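# Turn reversed plates end for end in their nests

## Task

Three plates sit in nests, and some of them were put in the wrong way round. Rotate each wrongly oriented plate by a half turn. When finished, every plate must be back in its own original nest, lying flat within the locators, with its well A1 at the nest corner labelled A1. The plates must stay that way without the robot holding them: release the last one and move the gripper away.

## Robot and tools

Robot: a single four-axis plate mover. Its joints are a vertical lift (0.000 to 0.550 m), a shoulder (-2.000 to 2.000 rad), an elbow (-2.800 to 2.800 rad) and a wrist yaw (-12.566 to 12.566 rad), plus a two-finger gripper. The gripper always stays level; it can only translate and spin about its vertical axis. The commanded point (end_effector_position) lies midway between the two rubber pads, 2 to 3 cm back from the fingertips. Fingers point along the gripper's +x and close along its y. Keep the elbow angle more than 0.4 rad away from 0, or the arm may fold and fault.

Scene frame: origin on the table surface beneath the arm base, +z upward, +y to the left when facing along +x. Results report the hand position in metres and its orientation as a wxyz quaternion in this frame; at long reach the printed position can be somewhat off.

Plate orientation: on a labelled plate, A1 sits at the labelled short end, in the corner farther from the labelled long side. To reverse a plate, put it down on the raised nest RG, then regrasp it from the opposite end and carry it back.

The row format (used by both motion tools): five numbers, each in [-1, 1]: dx, dy, dz, rz, opening. The first four are an offset, not a pose, expressed in the gripper's own axes and measured from the gripper's measured pose when the action begins (for a call's first action, the last pose a result showed). Scale: 1.0 equals 0.6 m for dx, dy, dz and 180 degrees for rz; positive rz turns from +x toward +y. Opening is absolute: +1 is fully open (0.140 m), -1 is commanded closed, which still leaves 0.066 m between pads.

execute_actions(actions): a list of actions run one after another. Each action is a table of up to 15 rows; each row lasts one 1/30 s step, and if fewer than 15 rows are given the last one repeats until 15 steps pass, so one action is 0.5 s. Every row in an action is measured from that action's start pose, not from the row before. Each step the command is clipped to within 70 mm and 16 degrees of the measured pose, so large offsets need several actions; after an action the arm continues only toward the last clipped pose. An empty list simply returns the current state and images.

move(target, speed, blocking): drives the gripper along a straight line toward one row-format target (offset from the last reported pose). speed is in m/s, 0.002 to 0.5, default 0.25; turning is capped at twice that in rad/s. Paths last 0.5 to 10 s and stop at 10 s even if short. Opening is applied at the start. It does not avoid obstacles, may lag, drift, or overshoot speed near full reach. Faster contact hits harder; aiming farther past a contact presses harder. The result adds a move: line (done, off_target, moving, held, fault, etc.), the limits that acted (paced = pose clipped; held = some steps blocked, after which the arm may lurch quickly) and the distance left to target. blocking=false returns after 0.5 s while the arm keeps going; then you must use wait or stop before issuing new motion.

wait(seconds): 0 to 10; holds the last command and returns early if a running move finishes.

stop(): brakes a running move; needs stopping distance, more when fast. Fingers are not stopped.

zoom_image(camera, region): enlarges part of the latest image of cam_high, cam_low or cam_wrist (each 504x504); region is [x0, y0, x1, y1] in pixels from the top-left, at most 504 by 504.

finished_scene(scene): ends the current scene by its number; irreversible, and reports whether the goal was met. The goal must hold after the robot stops.

Result lines: grip_measured is the actual finger opening on the command scale; Joint positions lists lift, shoulder, elbow, wrist yaw, then pad gap in metres. Readings can carry a constant error of about 1 mm. To hold something, command an opening below grip_measured; roughly 0.04 below gives a firm grip, less a lighter one. Pads push up to about 18 N each, more briefly if closing fast. Closing from fully open takes at least about 0.6 s. Hand target is where the controller is currently heading. A pose unreachable line means the clearance check altered or blocked the command.

Cautions: never knock or drop items off the table. Avoid slams, drops and hard pushes. Exceeding joint load limits (lift 57 N, shoulder 8.55 N m, elbow 4.27 N m, wrist yaw 1.42 N m, including carried weight) triggers a torque fault: a 10 s stop and the rest of the call skipped. Holding loads heats motors; MOTOR HOT warns at 85 °C, and at 100 °C an OVER-TEMPERATURE FAULT brakes the arm until it cools. The simulation keeps running while you think, holding the last command. Occasionally a held part may be tugged or a loose item nudged.

Each tool is called after "Request:" in YAML: its name, and indented under it one key for each argument.

## Session

Request:
execute_actions:
  actions: []

Scene clock: 0.00 s.
end_effector_position=(+0.4389, -0.2160, +0.3834) grip_measured=+1.00 end_effector_quat_wxyz=(+0.643, +0.000, +0.000, +0.766)
Joint positions: [ 0.378 -0.428  2.139  0.035  0.14 ]
Motor temperatures (°C, as the motors report them): [36 26 28 28]
Hand target: +0.439, -0.216, +0.383; +0.643, +0.000, +0.000, +0.766

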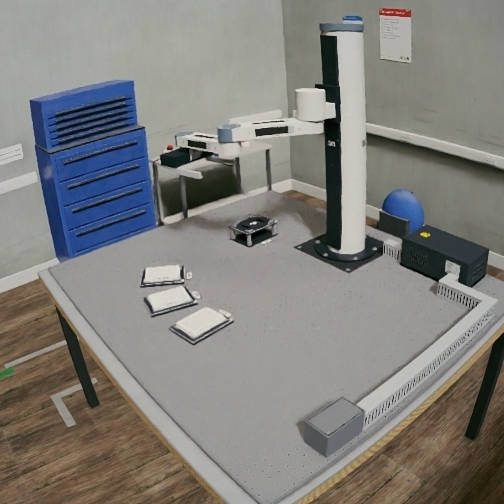

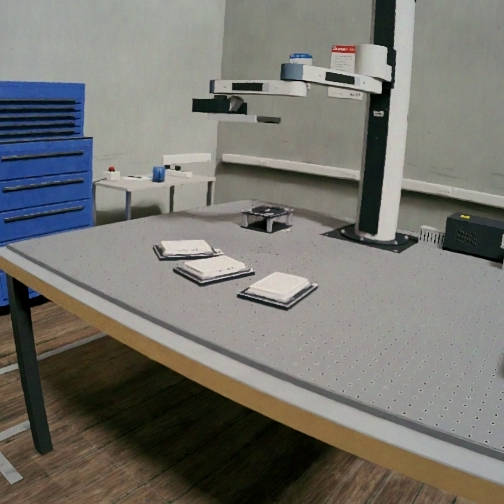

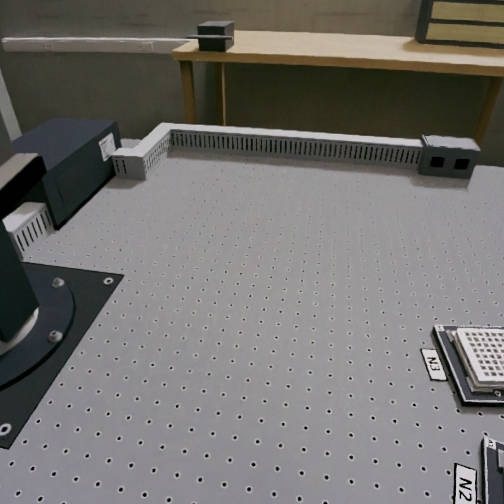

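Request:
zoom_image:
  camera: "cam_high"
  region: [120, 200, 300, 360]

Request:
zoom_image:
  camera: "cam_low"
  region: [140, 190, 340, 320]

Request:
move:
  target: [0, 0, 0, -0.6, 1]

Region (120, 200, 300, 360) of cam_high's 504x504 image, scaled by 2.800, with more detail than that image has.

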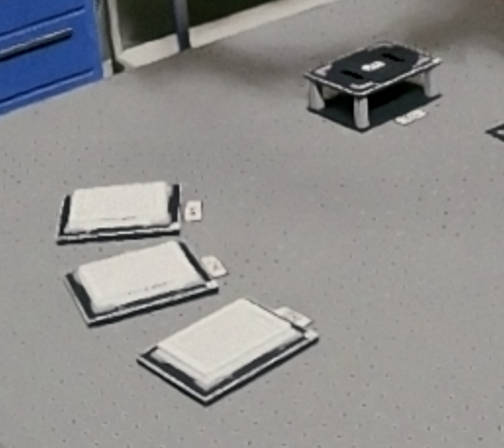

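Region (140, 190, 340, 320) of cam_low's 504x504 image, scaled by 2.520, with more detail than that image has; it fills the top 328 rows of this view, and the rest is white.

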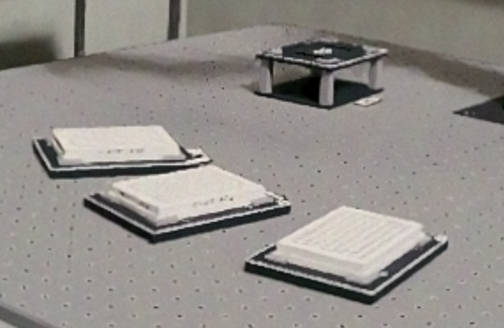

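Scene clock: 4.33 s.
end_effector_position=(+0.4388, -0.2159, +0.3834) grip_measured=+1.00 end_effector_quat_wxyz=(+0.998, +0.000, +0.000, -0.070)
Joint positions: [ 0.378 -0.046  0.917 -1.01   0.14 ]
Motor temperatures (°C, as the motors report them): [36 26 28 28]
Hand target: +0.439, -0.216, +0.383; +0.998, +0.000, +0.000, -0.070
Off the commanded pose: 0.000 m, 0 deg.
move: done

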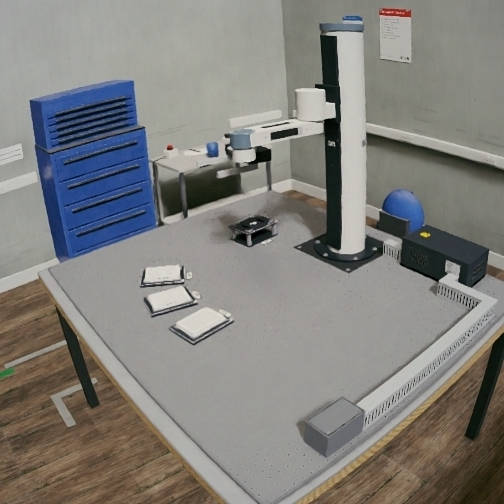

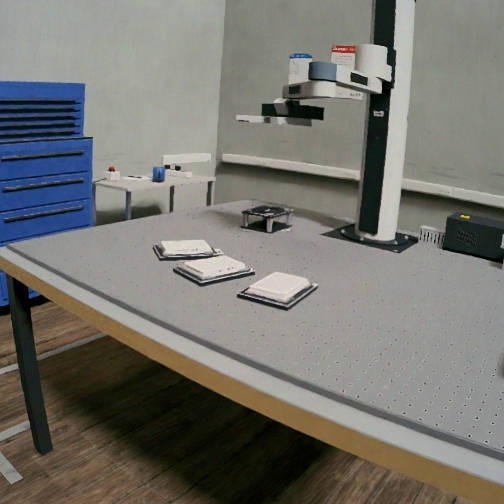

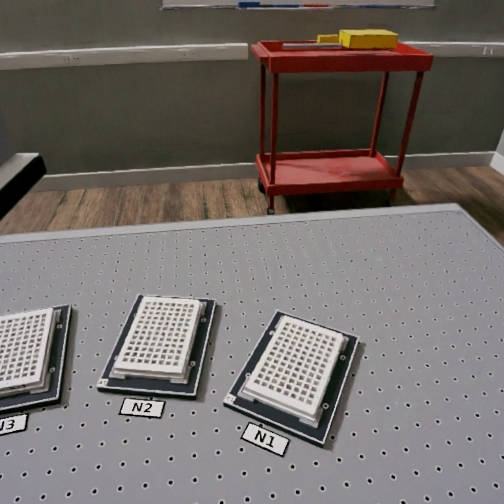

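Request:
zoom_image:
  camera: "cam_wrist"
  region: [0, 270, 400, 470]

Region (0, 270, 400, 470) of cam_wrist's 504x504 image, scaled by 1.260, with more detail than that image has.

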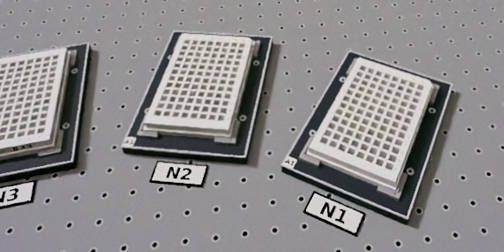

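Request:
move:
  target: [0.1, 0, -0.35, 0, 1]

Scene clock: 6.23 s.
end_effector_position=(+0.4983, -0.2241, +0.1733) grip_measured=+1.00 end_effector_quat_wxyz=(+0.998, +0.000, +0.000, -0.069)
Joint positions: [ 0.168  0.056  1.108 -1.303  0.14 ]
Motor temperatures (°C, as the motors report them): [36 26 28 28]
Hand target: +0.498, -0.224, +0.173; +0.998, +0.000, +0.000, -0.070
Off the commanded pose: 0.000 m, 0 deg.
move: done

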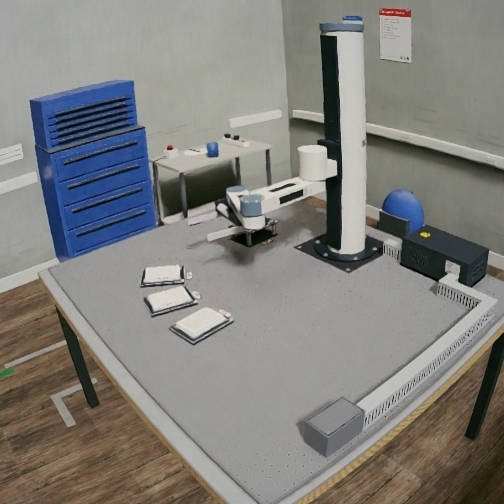

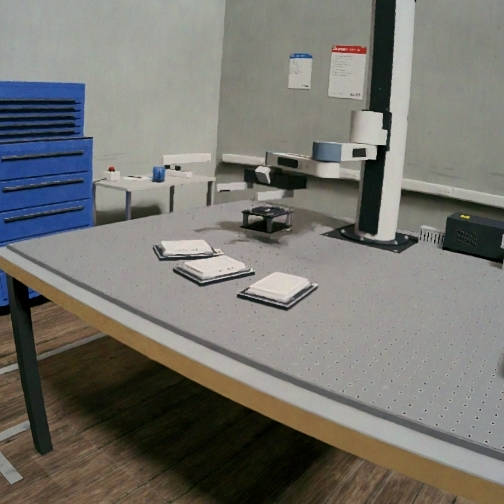

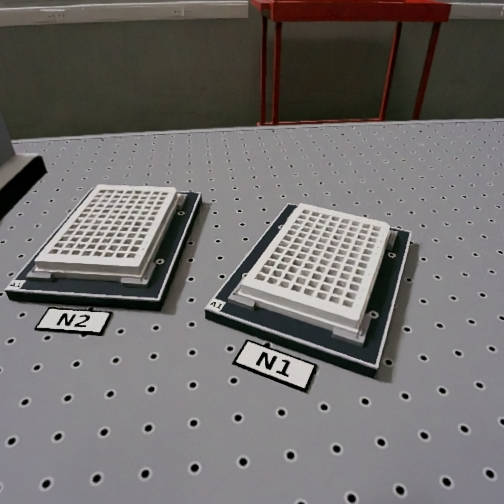

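Request:
move:
  target: [0, 0, -0.15, -0.05, -1]

Scene clock: 7.30 s.
end_effector_position=(+0.4984, -0.2240, +0.0833) grip_measured=-1.00 end_effector_quat_wxyz=(+0.989, +0.000, +0.000, -0.147)
Joint positions: [ 0.078  0.144  1.053 -1.491  0.066]
Motor temperatures (°C, as the motors report them): [36 26 28 28]
Hand target: +0.498, -0.224, +0.083; +0.989, +0.000, +0.000, -0.147
Off the commanded pose: 0.000 m, 0 deg.
move: done

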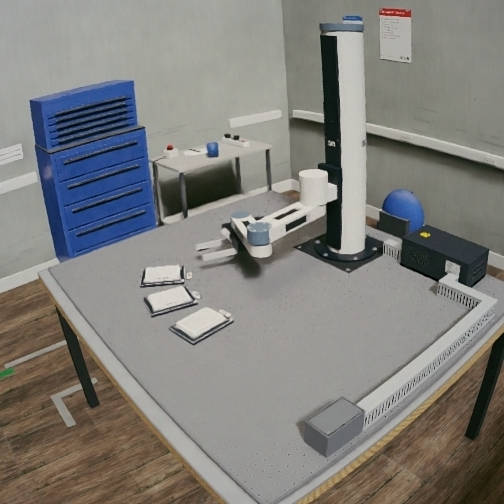

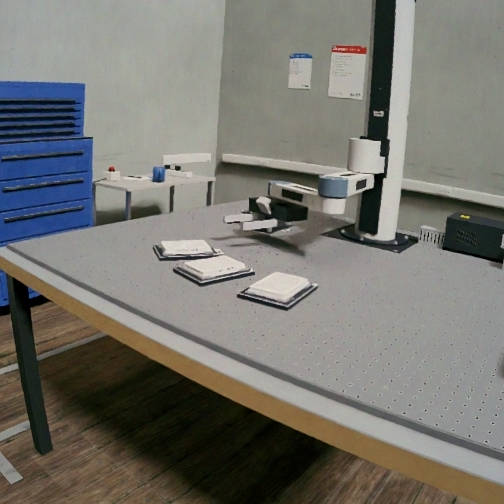

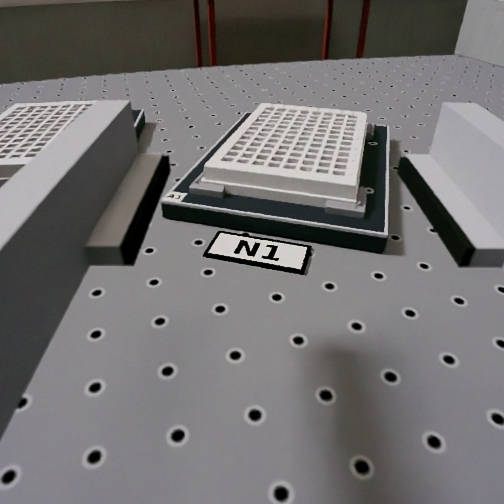

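Request:
move:
  target: [0.07, 0.017, 0, -0.067, -1]

Scene clock: 8.67 s.
end_effector_position=(+0.5416, -0.2263, +0.0833) grip_measured=-1.00 end_effector_quat_wxyz=(+0.968, +0.000, +0.000, -0.250)
Joint positions: [ 0.078  0.29   1.179 -1.974  0.066]
Motor temperatures (°C, as the motors report them): [36 26 28 28]
Hand target: +0.541, -0.226, +0.083; +0.968, +0.000, +0.000, -0.250
Off the commanded pose: 0.000 m, 0 deg.
move: done

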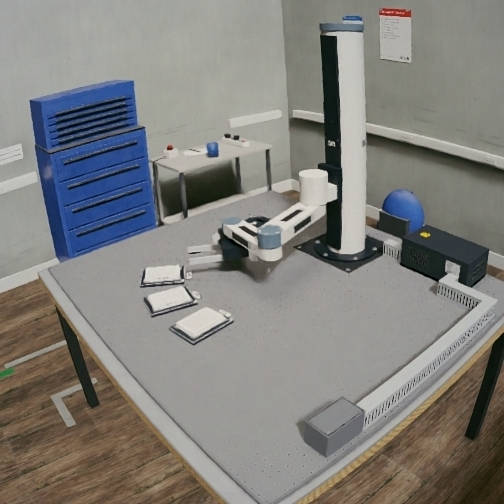

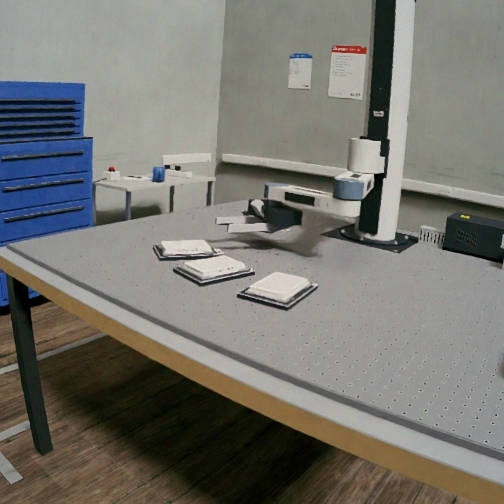

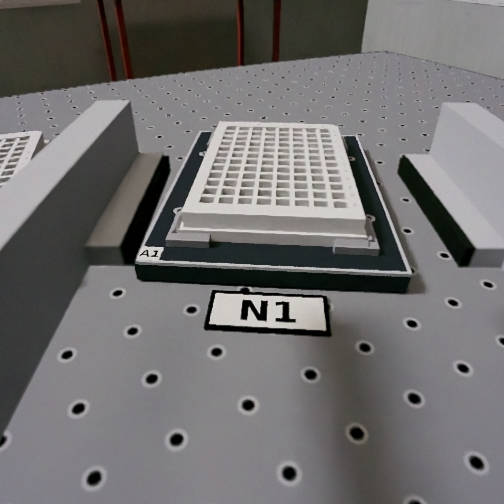

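Request:
zoom_image:
  camera: "cam_wrist"
  region: [72, 90, 504, 310]

Region (72, 90, 504, 310) of cam_wrist's 504x504 image, scaled by 1.167, with more detail than that image has; it fills the top 257 rows of this view, and the rest is white.

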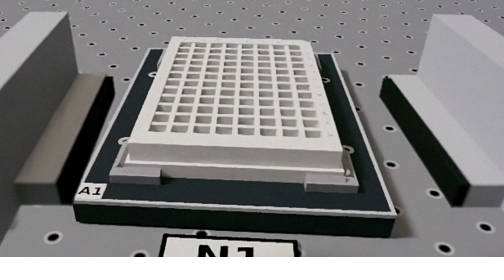

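Request:
move:
  target: [0.215, -0.004, -0.04, -0.018, -0.1]
  speed: 0.15

Scene clock: 10.53 s.
end_effector_position=(+0.6535, -0.2907, +0.0593) grip_measured=-0.10 end_effector_quat_wxyz=(+0.961, +0.000, +0.000, -0.277)
Joint positions: [ 0.054  0.036  1.875 -2.472  0.099]
Motor temperatures (°C, as the motors report them): [36 26 28 28]
Hand target: +0.653, -0.291, +0.059; +0.961, +0.000, +0.000, -0.277
Off the commanded pose: 0.000 m, 0 deg.
move: done

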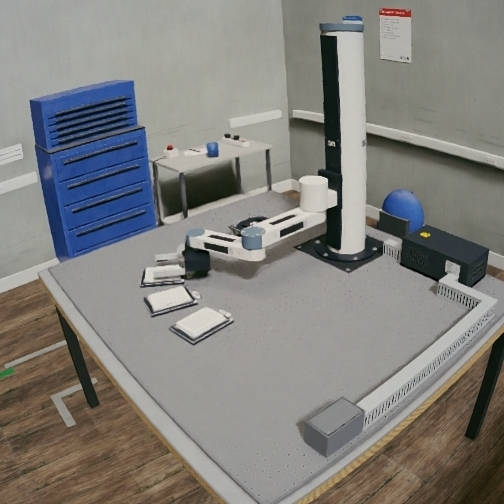

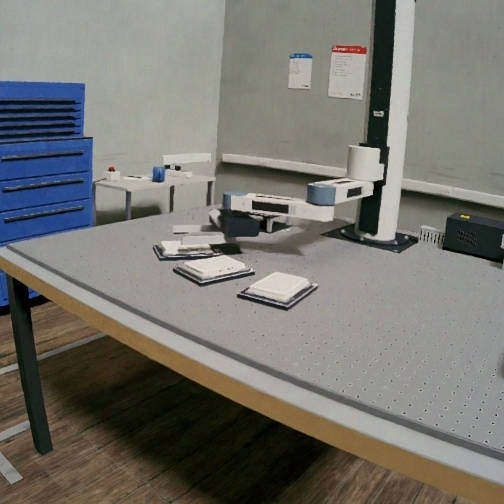

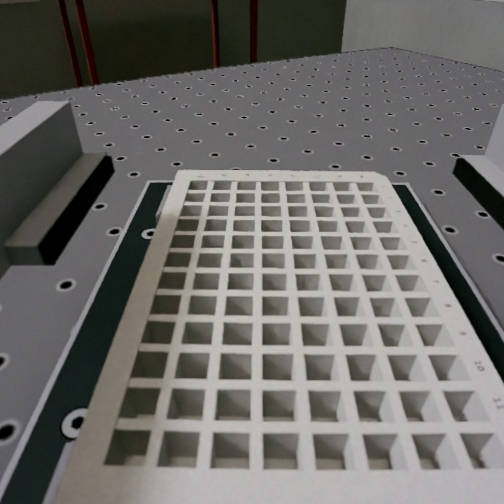

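Request:
move:
  target: [-0.002, -0.003, -0.035, 0, -0.1]
  speed: 0.05

Scene clock: 11.50 s.
end_effector_position=(+0.6516, -0.2915, +0.0382) grip_measured=-0.10 end_effector_quat_wxyz=(+0.961, +0.000, +0.000, -0.277)
Joint positions: [ 0.033  0.035  1.867 -2.463  0.099]
Motor temperatures (°C, as the motors report them): [36 26 28 28]
Hand target: +0.652, -0.292, +0.038; +0.961, +0.000, +0.000, -0.277
Off the commanded pose: 0.000 m, 0 deg.
move: done

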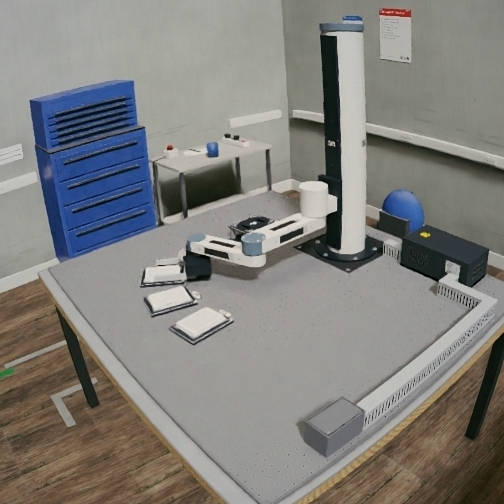

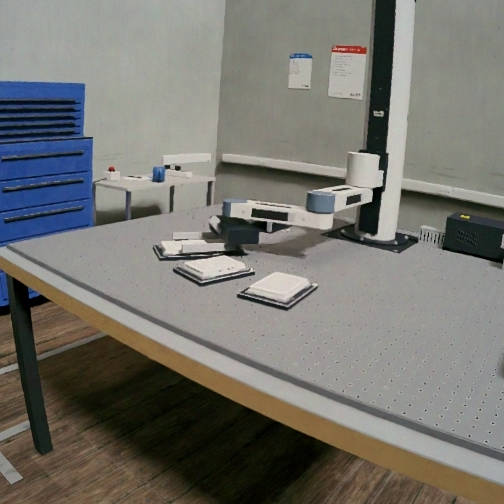

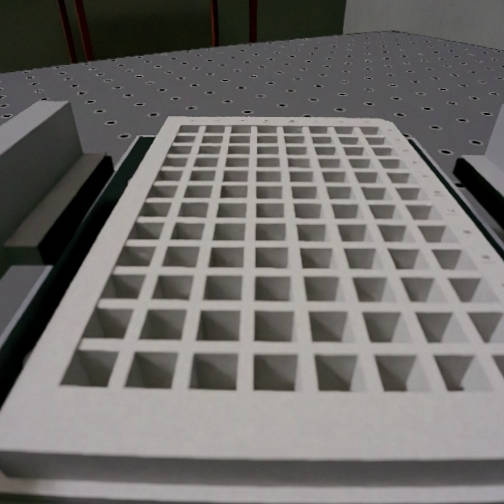

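Request:
move:
  target: [0, 0, -0.013, 0, -0.1]
  speed: 0.03

Request:
zoom_image:
  camera: "cam_low"
  region: [140, 200, 280, 280]

Scene clock: 12.43 s.
end_effector_position=(+0.6516, -0.2915, +0.0304) grip_measured=-0.10 end_effector_quat_wxyz=(+0.961, +0.000, +0.000, -0.277)
Joint positions: [ 0.025  0.035  1.867 -2.463  0.099]
Motor temperatures (°C, as the motors report them): [36 26 28 28]
Hand target: +0.652, -0.292, +0.030; +0.961, +0.000, +0.000, -0.277
Off the commanded pose: 0.000 m, 0 deg.
move: done

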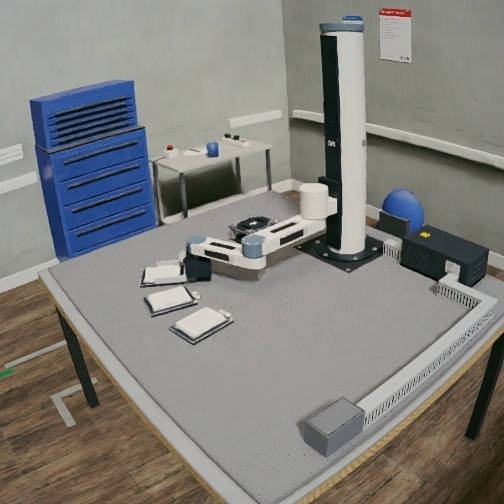

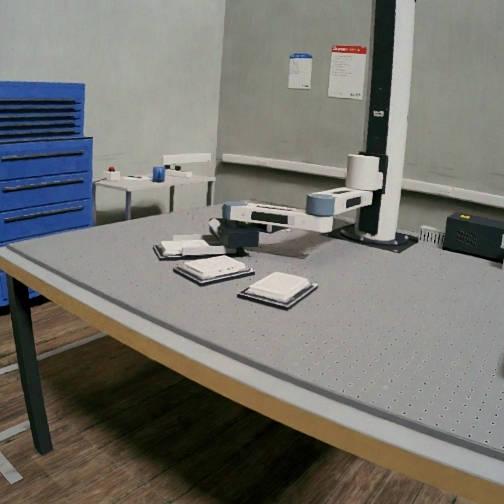

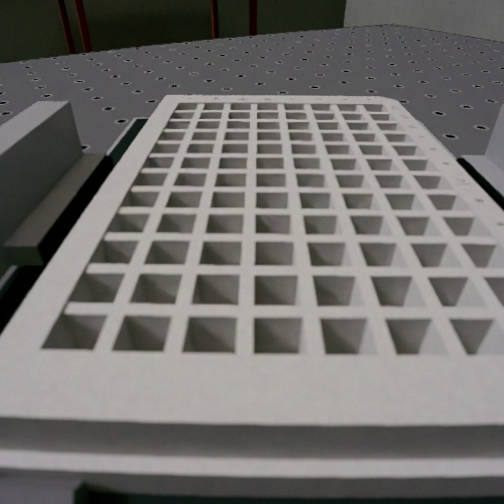

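Region (140, 200, 280, 280) of cam_low's 504x504 image, scaled by 3.600, with more detail than that image has; it fills the top 288 rows of this view, and the rest is white.

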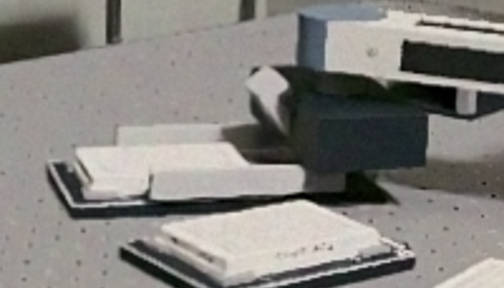

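Request:
execute_actions:
  actions:
    - [[0,0,0,0,-0.25],[0,0,0,0,-0.3],[0,0,0,0,-0.35],[0,0,0,0,-0.4],[0,0,0,0,-0.42],[0,0,0,0,-0.44],[0,0,0,0,-0.46],[0,0,0,0,-0.48],[0,0,0,0,-0.5],[0,0,0,0,-0.52],[0,0,0,0,-0.54],[0,0,0,0,-0.56]]
    - [[0,0,0,0,-0.56]]

Scene clock: 13.70 s.
end_effector_position=(+0.6517, -0.2914, +0.0304) grip_measured=-0.48 end_effector_quat_wxyz=(+0.961, +0.000, +0.000, -0.276)
Joint positions: [ 0.025  0.035  1.868 -2.463  0.085]
Motor temperatures (°C, as the motors report them): [36 26 28 28]
Hand target: +0.652, -0.291, +0.030; +0.961, +0.000, +0.000, -0.276
Off the commanded pose: 0.000 m, 0 deg.

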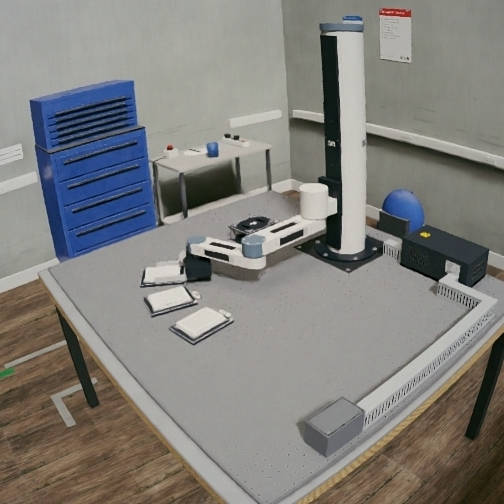

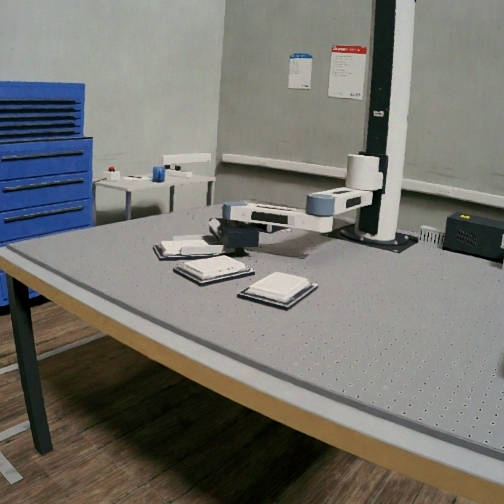

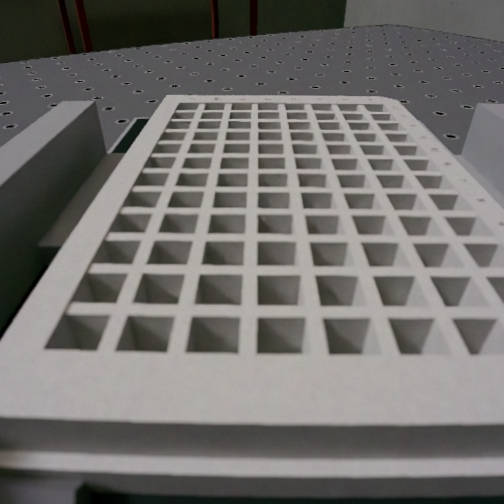

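Request:
move:
  target: [0, 0, 0.06, 0, -0.53]
  speed: 0.06

Scene clock: 14.90 s.
end_effector_position=(+0.6517, -0.2913, +0.0664) grip_measured=-0.48 end_effector_quat_wxyz=(+0.961, +0.000, +0.000, -0.276)
Joint positions: [ 0.061  0.035  1.868 -2.463  0.085]
Motor temperatures (°C, as the motors report them): [36 26 28 28]
Hand target: +0.652, -0.291, +0.066; +0.961, +0.000, +0.000, -0.276
Off the commanded pose: 0.000 m, 0 deg.
move: done

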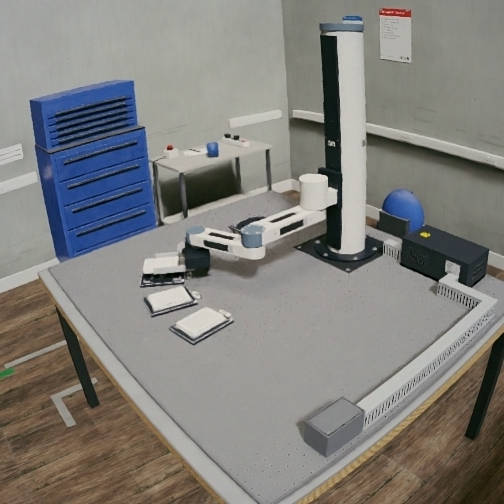

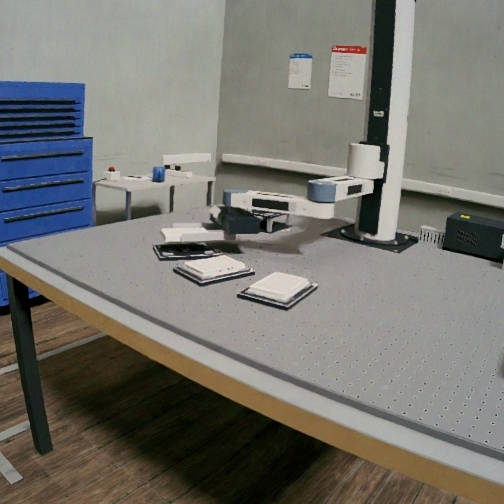

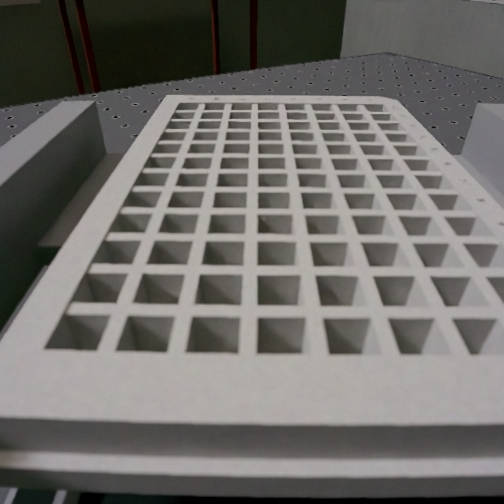

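Request:
move:
  target: [-0.516, 0.191, 0.02, -0.322, -0.53]
  speed: 0.3

Request:
move:
  target: [0, 0, -0.085, 0, -0.53]
  speed: 0.08

Request:
zoom_image:
  camera: "cam_low"
  region: [230, 170, 430, 290]

Scene clock: 17.17 s.
end_effector_position=(+0.4502, -0.0298, +0.0784) grip_measured=-0.48 end_effector_quat_wxyz=(+0.707, +0.000, +0.000, -0.707)
Joint positions: [ 0.073  1.238  1.205 -4.013  0.085]
Motor temperatures (°C, as the motors report them): [36 26 29 28]
Hand target: +0.450, -0.030, +0.078; +0.707, +0.000, +0.000, -0.707
Off the commanded pose: 0.000 m, 0 deg.
move: done

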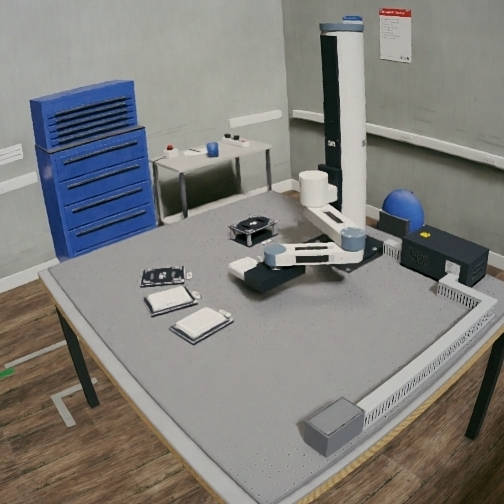

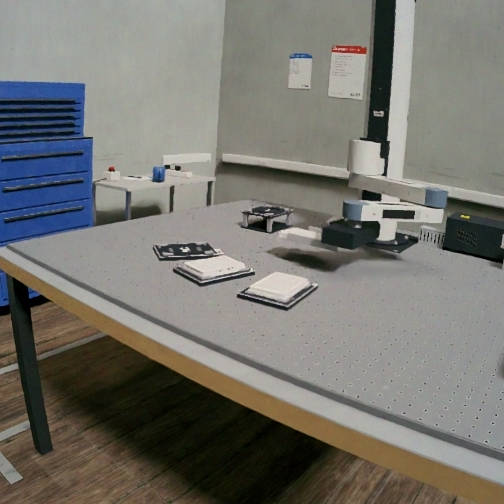

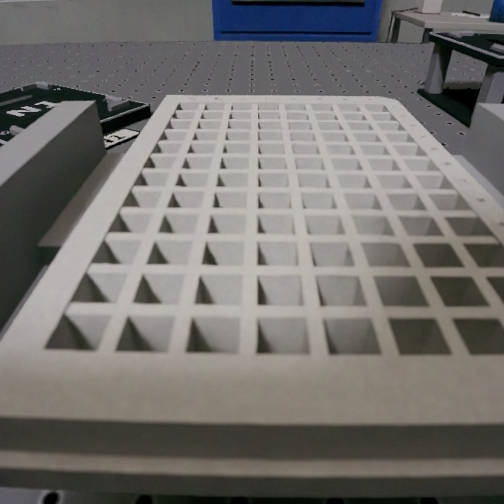

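Scene clock: 18.10 s.
end_effector_position=(+0.4502, -0.0298, +0.0273) grip_measured=-0.48 end_effector_quat_wxyz=(+0.707, +0.000, +0.000, -0.707)
Joint positions: [ 0.022  1.238  1.205 -4.013  0.085]
Motor temperatures (°C, as the motors report them): [36 26 29 28]
Hand target: +0.450, -0.030, +0.027; +0.707, +0.000, +0.000, -0.707
Off the commanded pose: 0.000 m, 0 deg.
move: done

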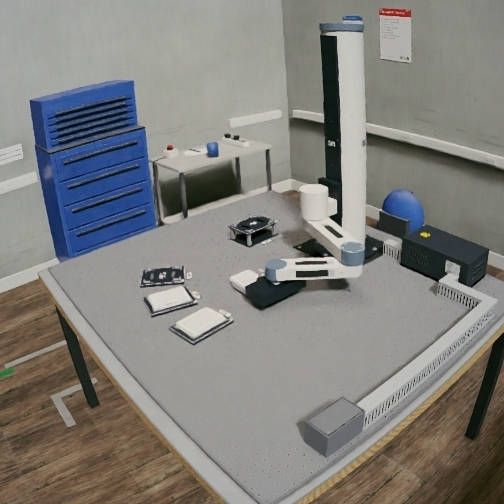

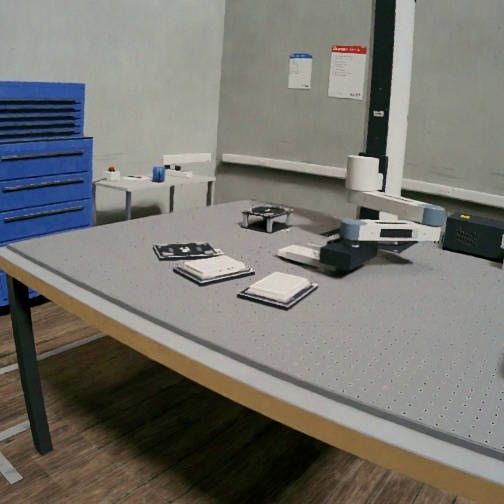

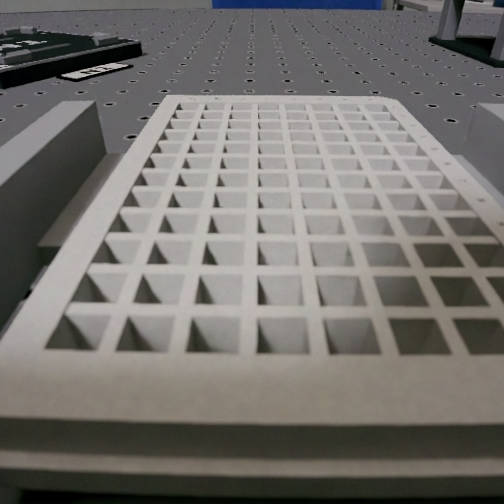

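Region (230, 170, 430, 290) of cam_low's 504x504 image, scaled by 2.520, with more detail than that image has; it fills the top 302 rows of this view, and the rest is white.

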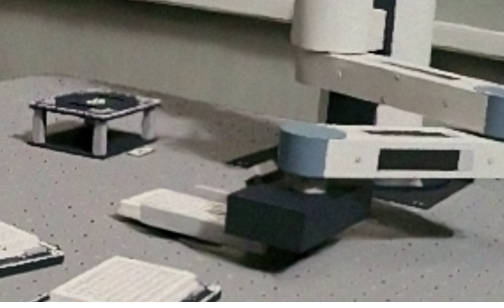

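Request:
move:
  target: [0, 0, -0.006, 0, -0.53]
  speed: 0.01

Request:
move:
  target: [0, 0, -0.006, 0, -0.53]
  speed: 0.01

Scene clock: 19.17 s.
end_effector_position=(+0.4502, -0.0298, +0.0237) grip_measured=-0.48 end_effector_quat_wxyz=(+0.707, +0.000, +0.000, -0.707)
Joint positions: [ 0.019  1.238  1.205 -4.013  0.085]
Motor temperatures (°C, as the motors report them): [36 26 29 28]
Hand target: +0.450, -0.030, +0.024; +0.707, +0.000, +0.000, -0.707
Off the commanded pose: 0.000 m, 0 deg.
move: done

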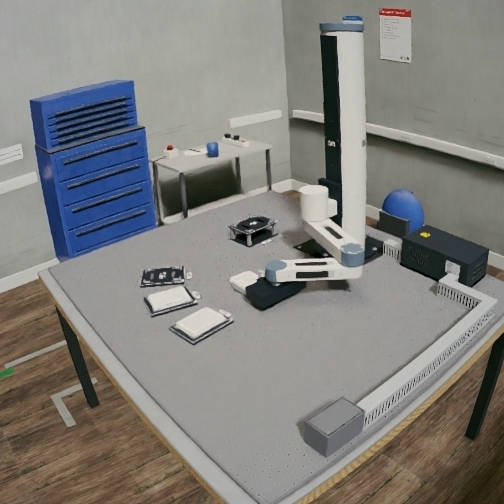

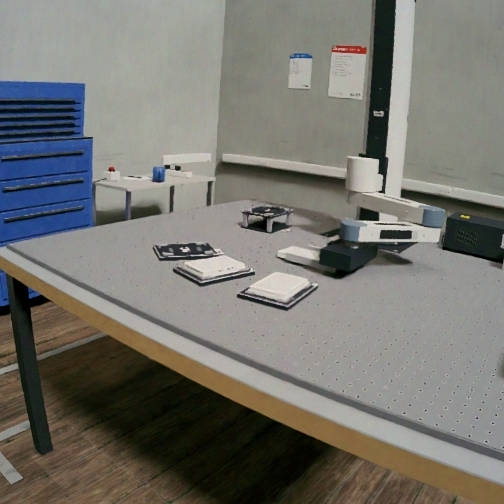

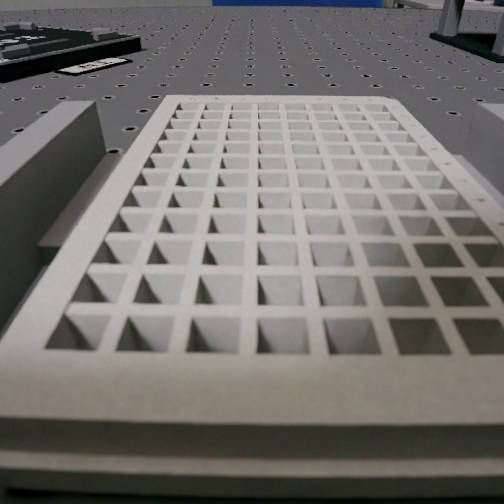

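Scene clock: 19.87 s.
end_effector_position=(+0.4502, -0.0298, +0.0201) grip_measured=-0.48 end_effector_quat_wxyz=(+0.707, +0.000, +0.000, -0.707)
Joint positions: [ 0.015  1.238  1.205 -4.013  0.085]
Motor temperatures (°C, as the motors report them): [36 26 29 28]
Hand target: +0.450, -0.030, +0.020; +0.707, +0.000, +0.000, -0.707
Off the commanded pose: 0.000 m, 0 deg.
move: done

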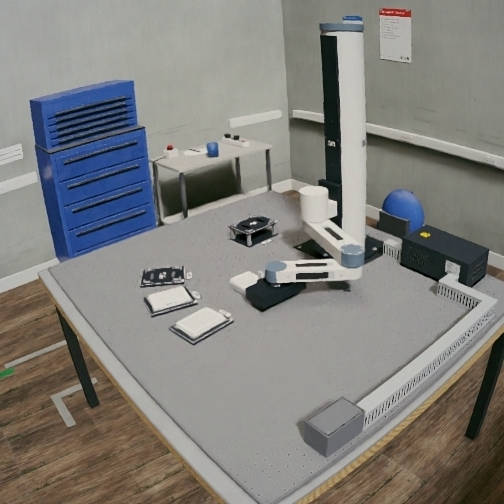

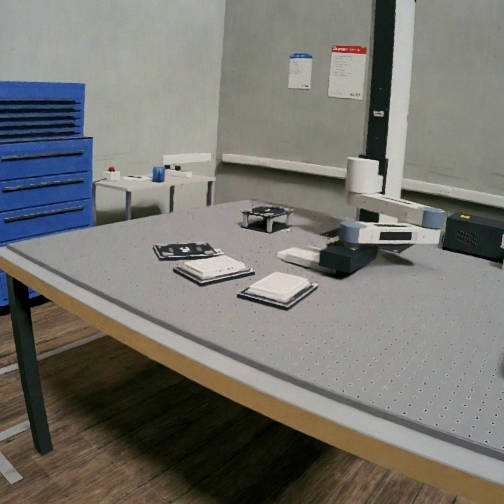

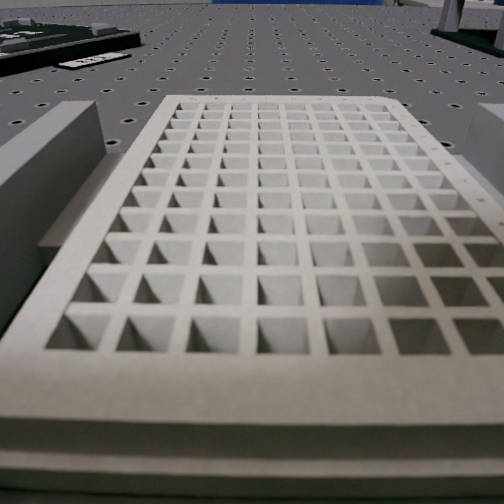

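Request:
move:
  target: [0, 0, -0.004, 0, -0.53]
  speed: 0.008

Scene clock: 20.77 s.
end_effector_position=(+0.4502, -0.0298, +0.0182) grip_measured=-0.48 end_effector_quat_wxyz=(+0.707, +0.000, +0.000, -0.707)
Joint positions: [ 0.013  1.238  1.205 -4.013  0.085]
Motor temperatures (°C, as the motors report them): [36 26 29 28]
Hand target: +0.450, -0.030, +0.018; +0.707, +0.000, +0.000, -0.707
Off the commanded pose: 0.000 m, 0 deg.
move: done

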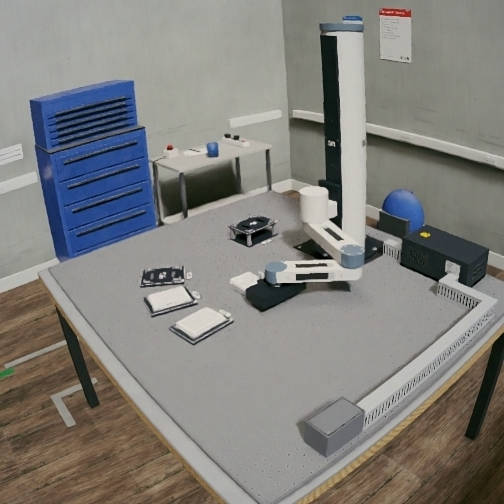

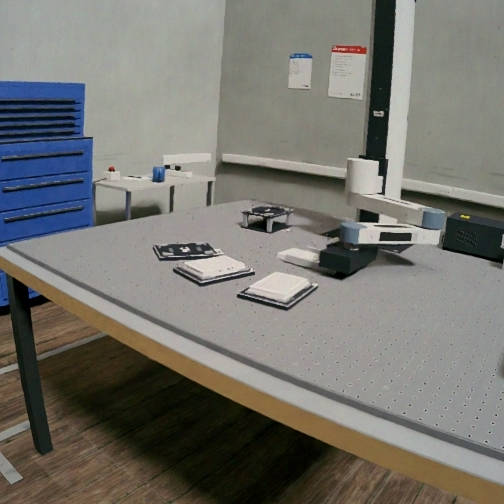

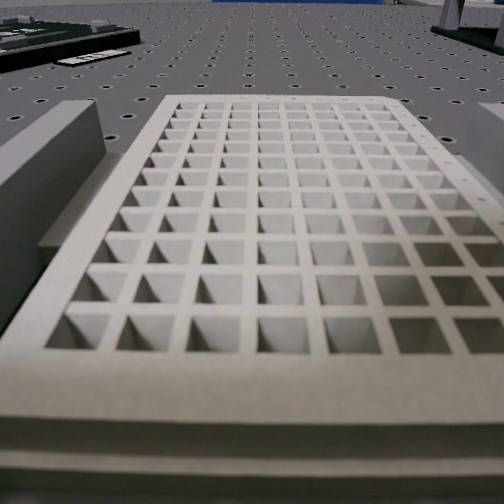

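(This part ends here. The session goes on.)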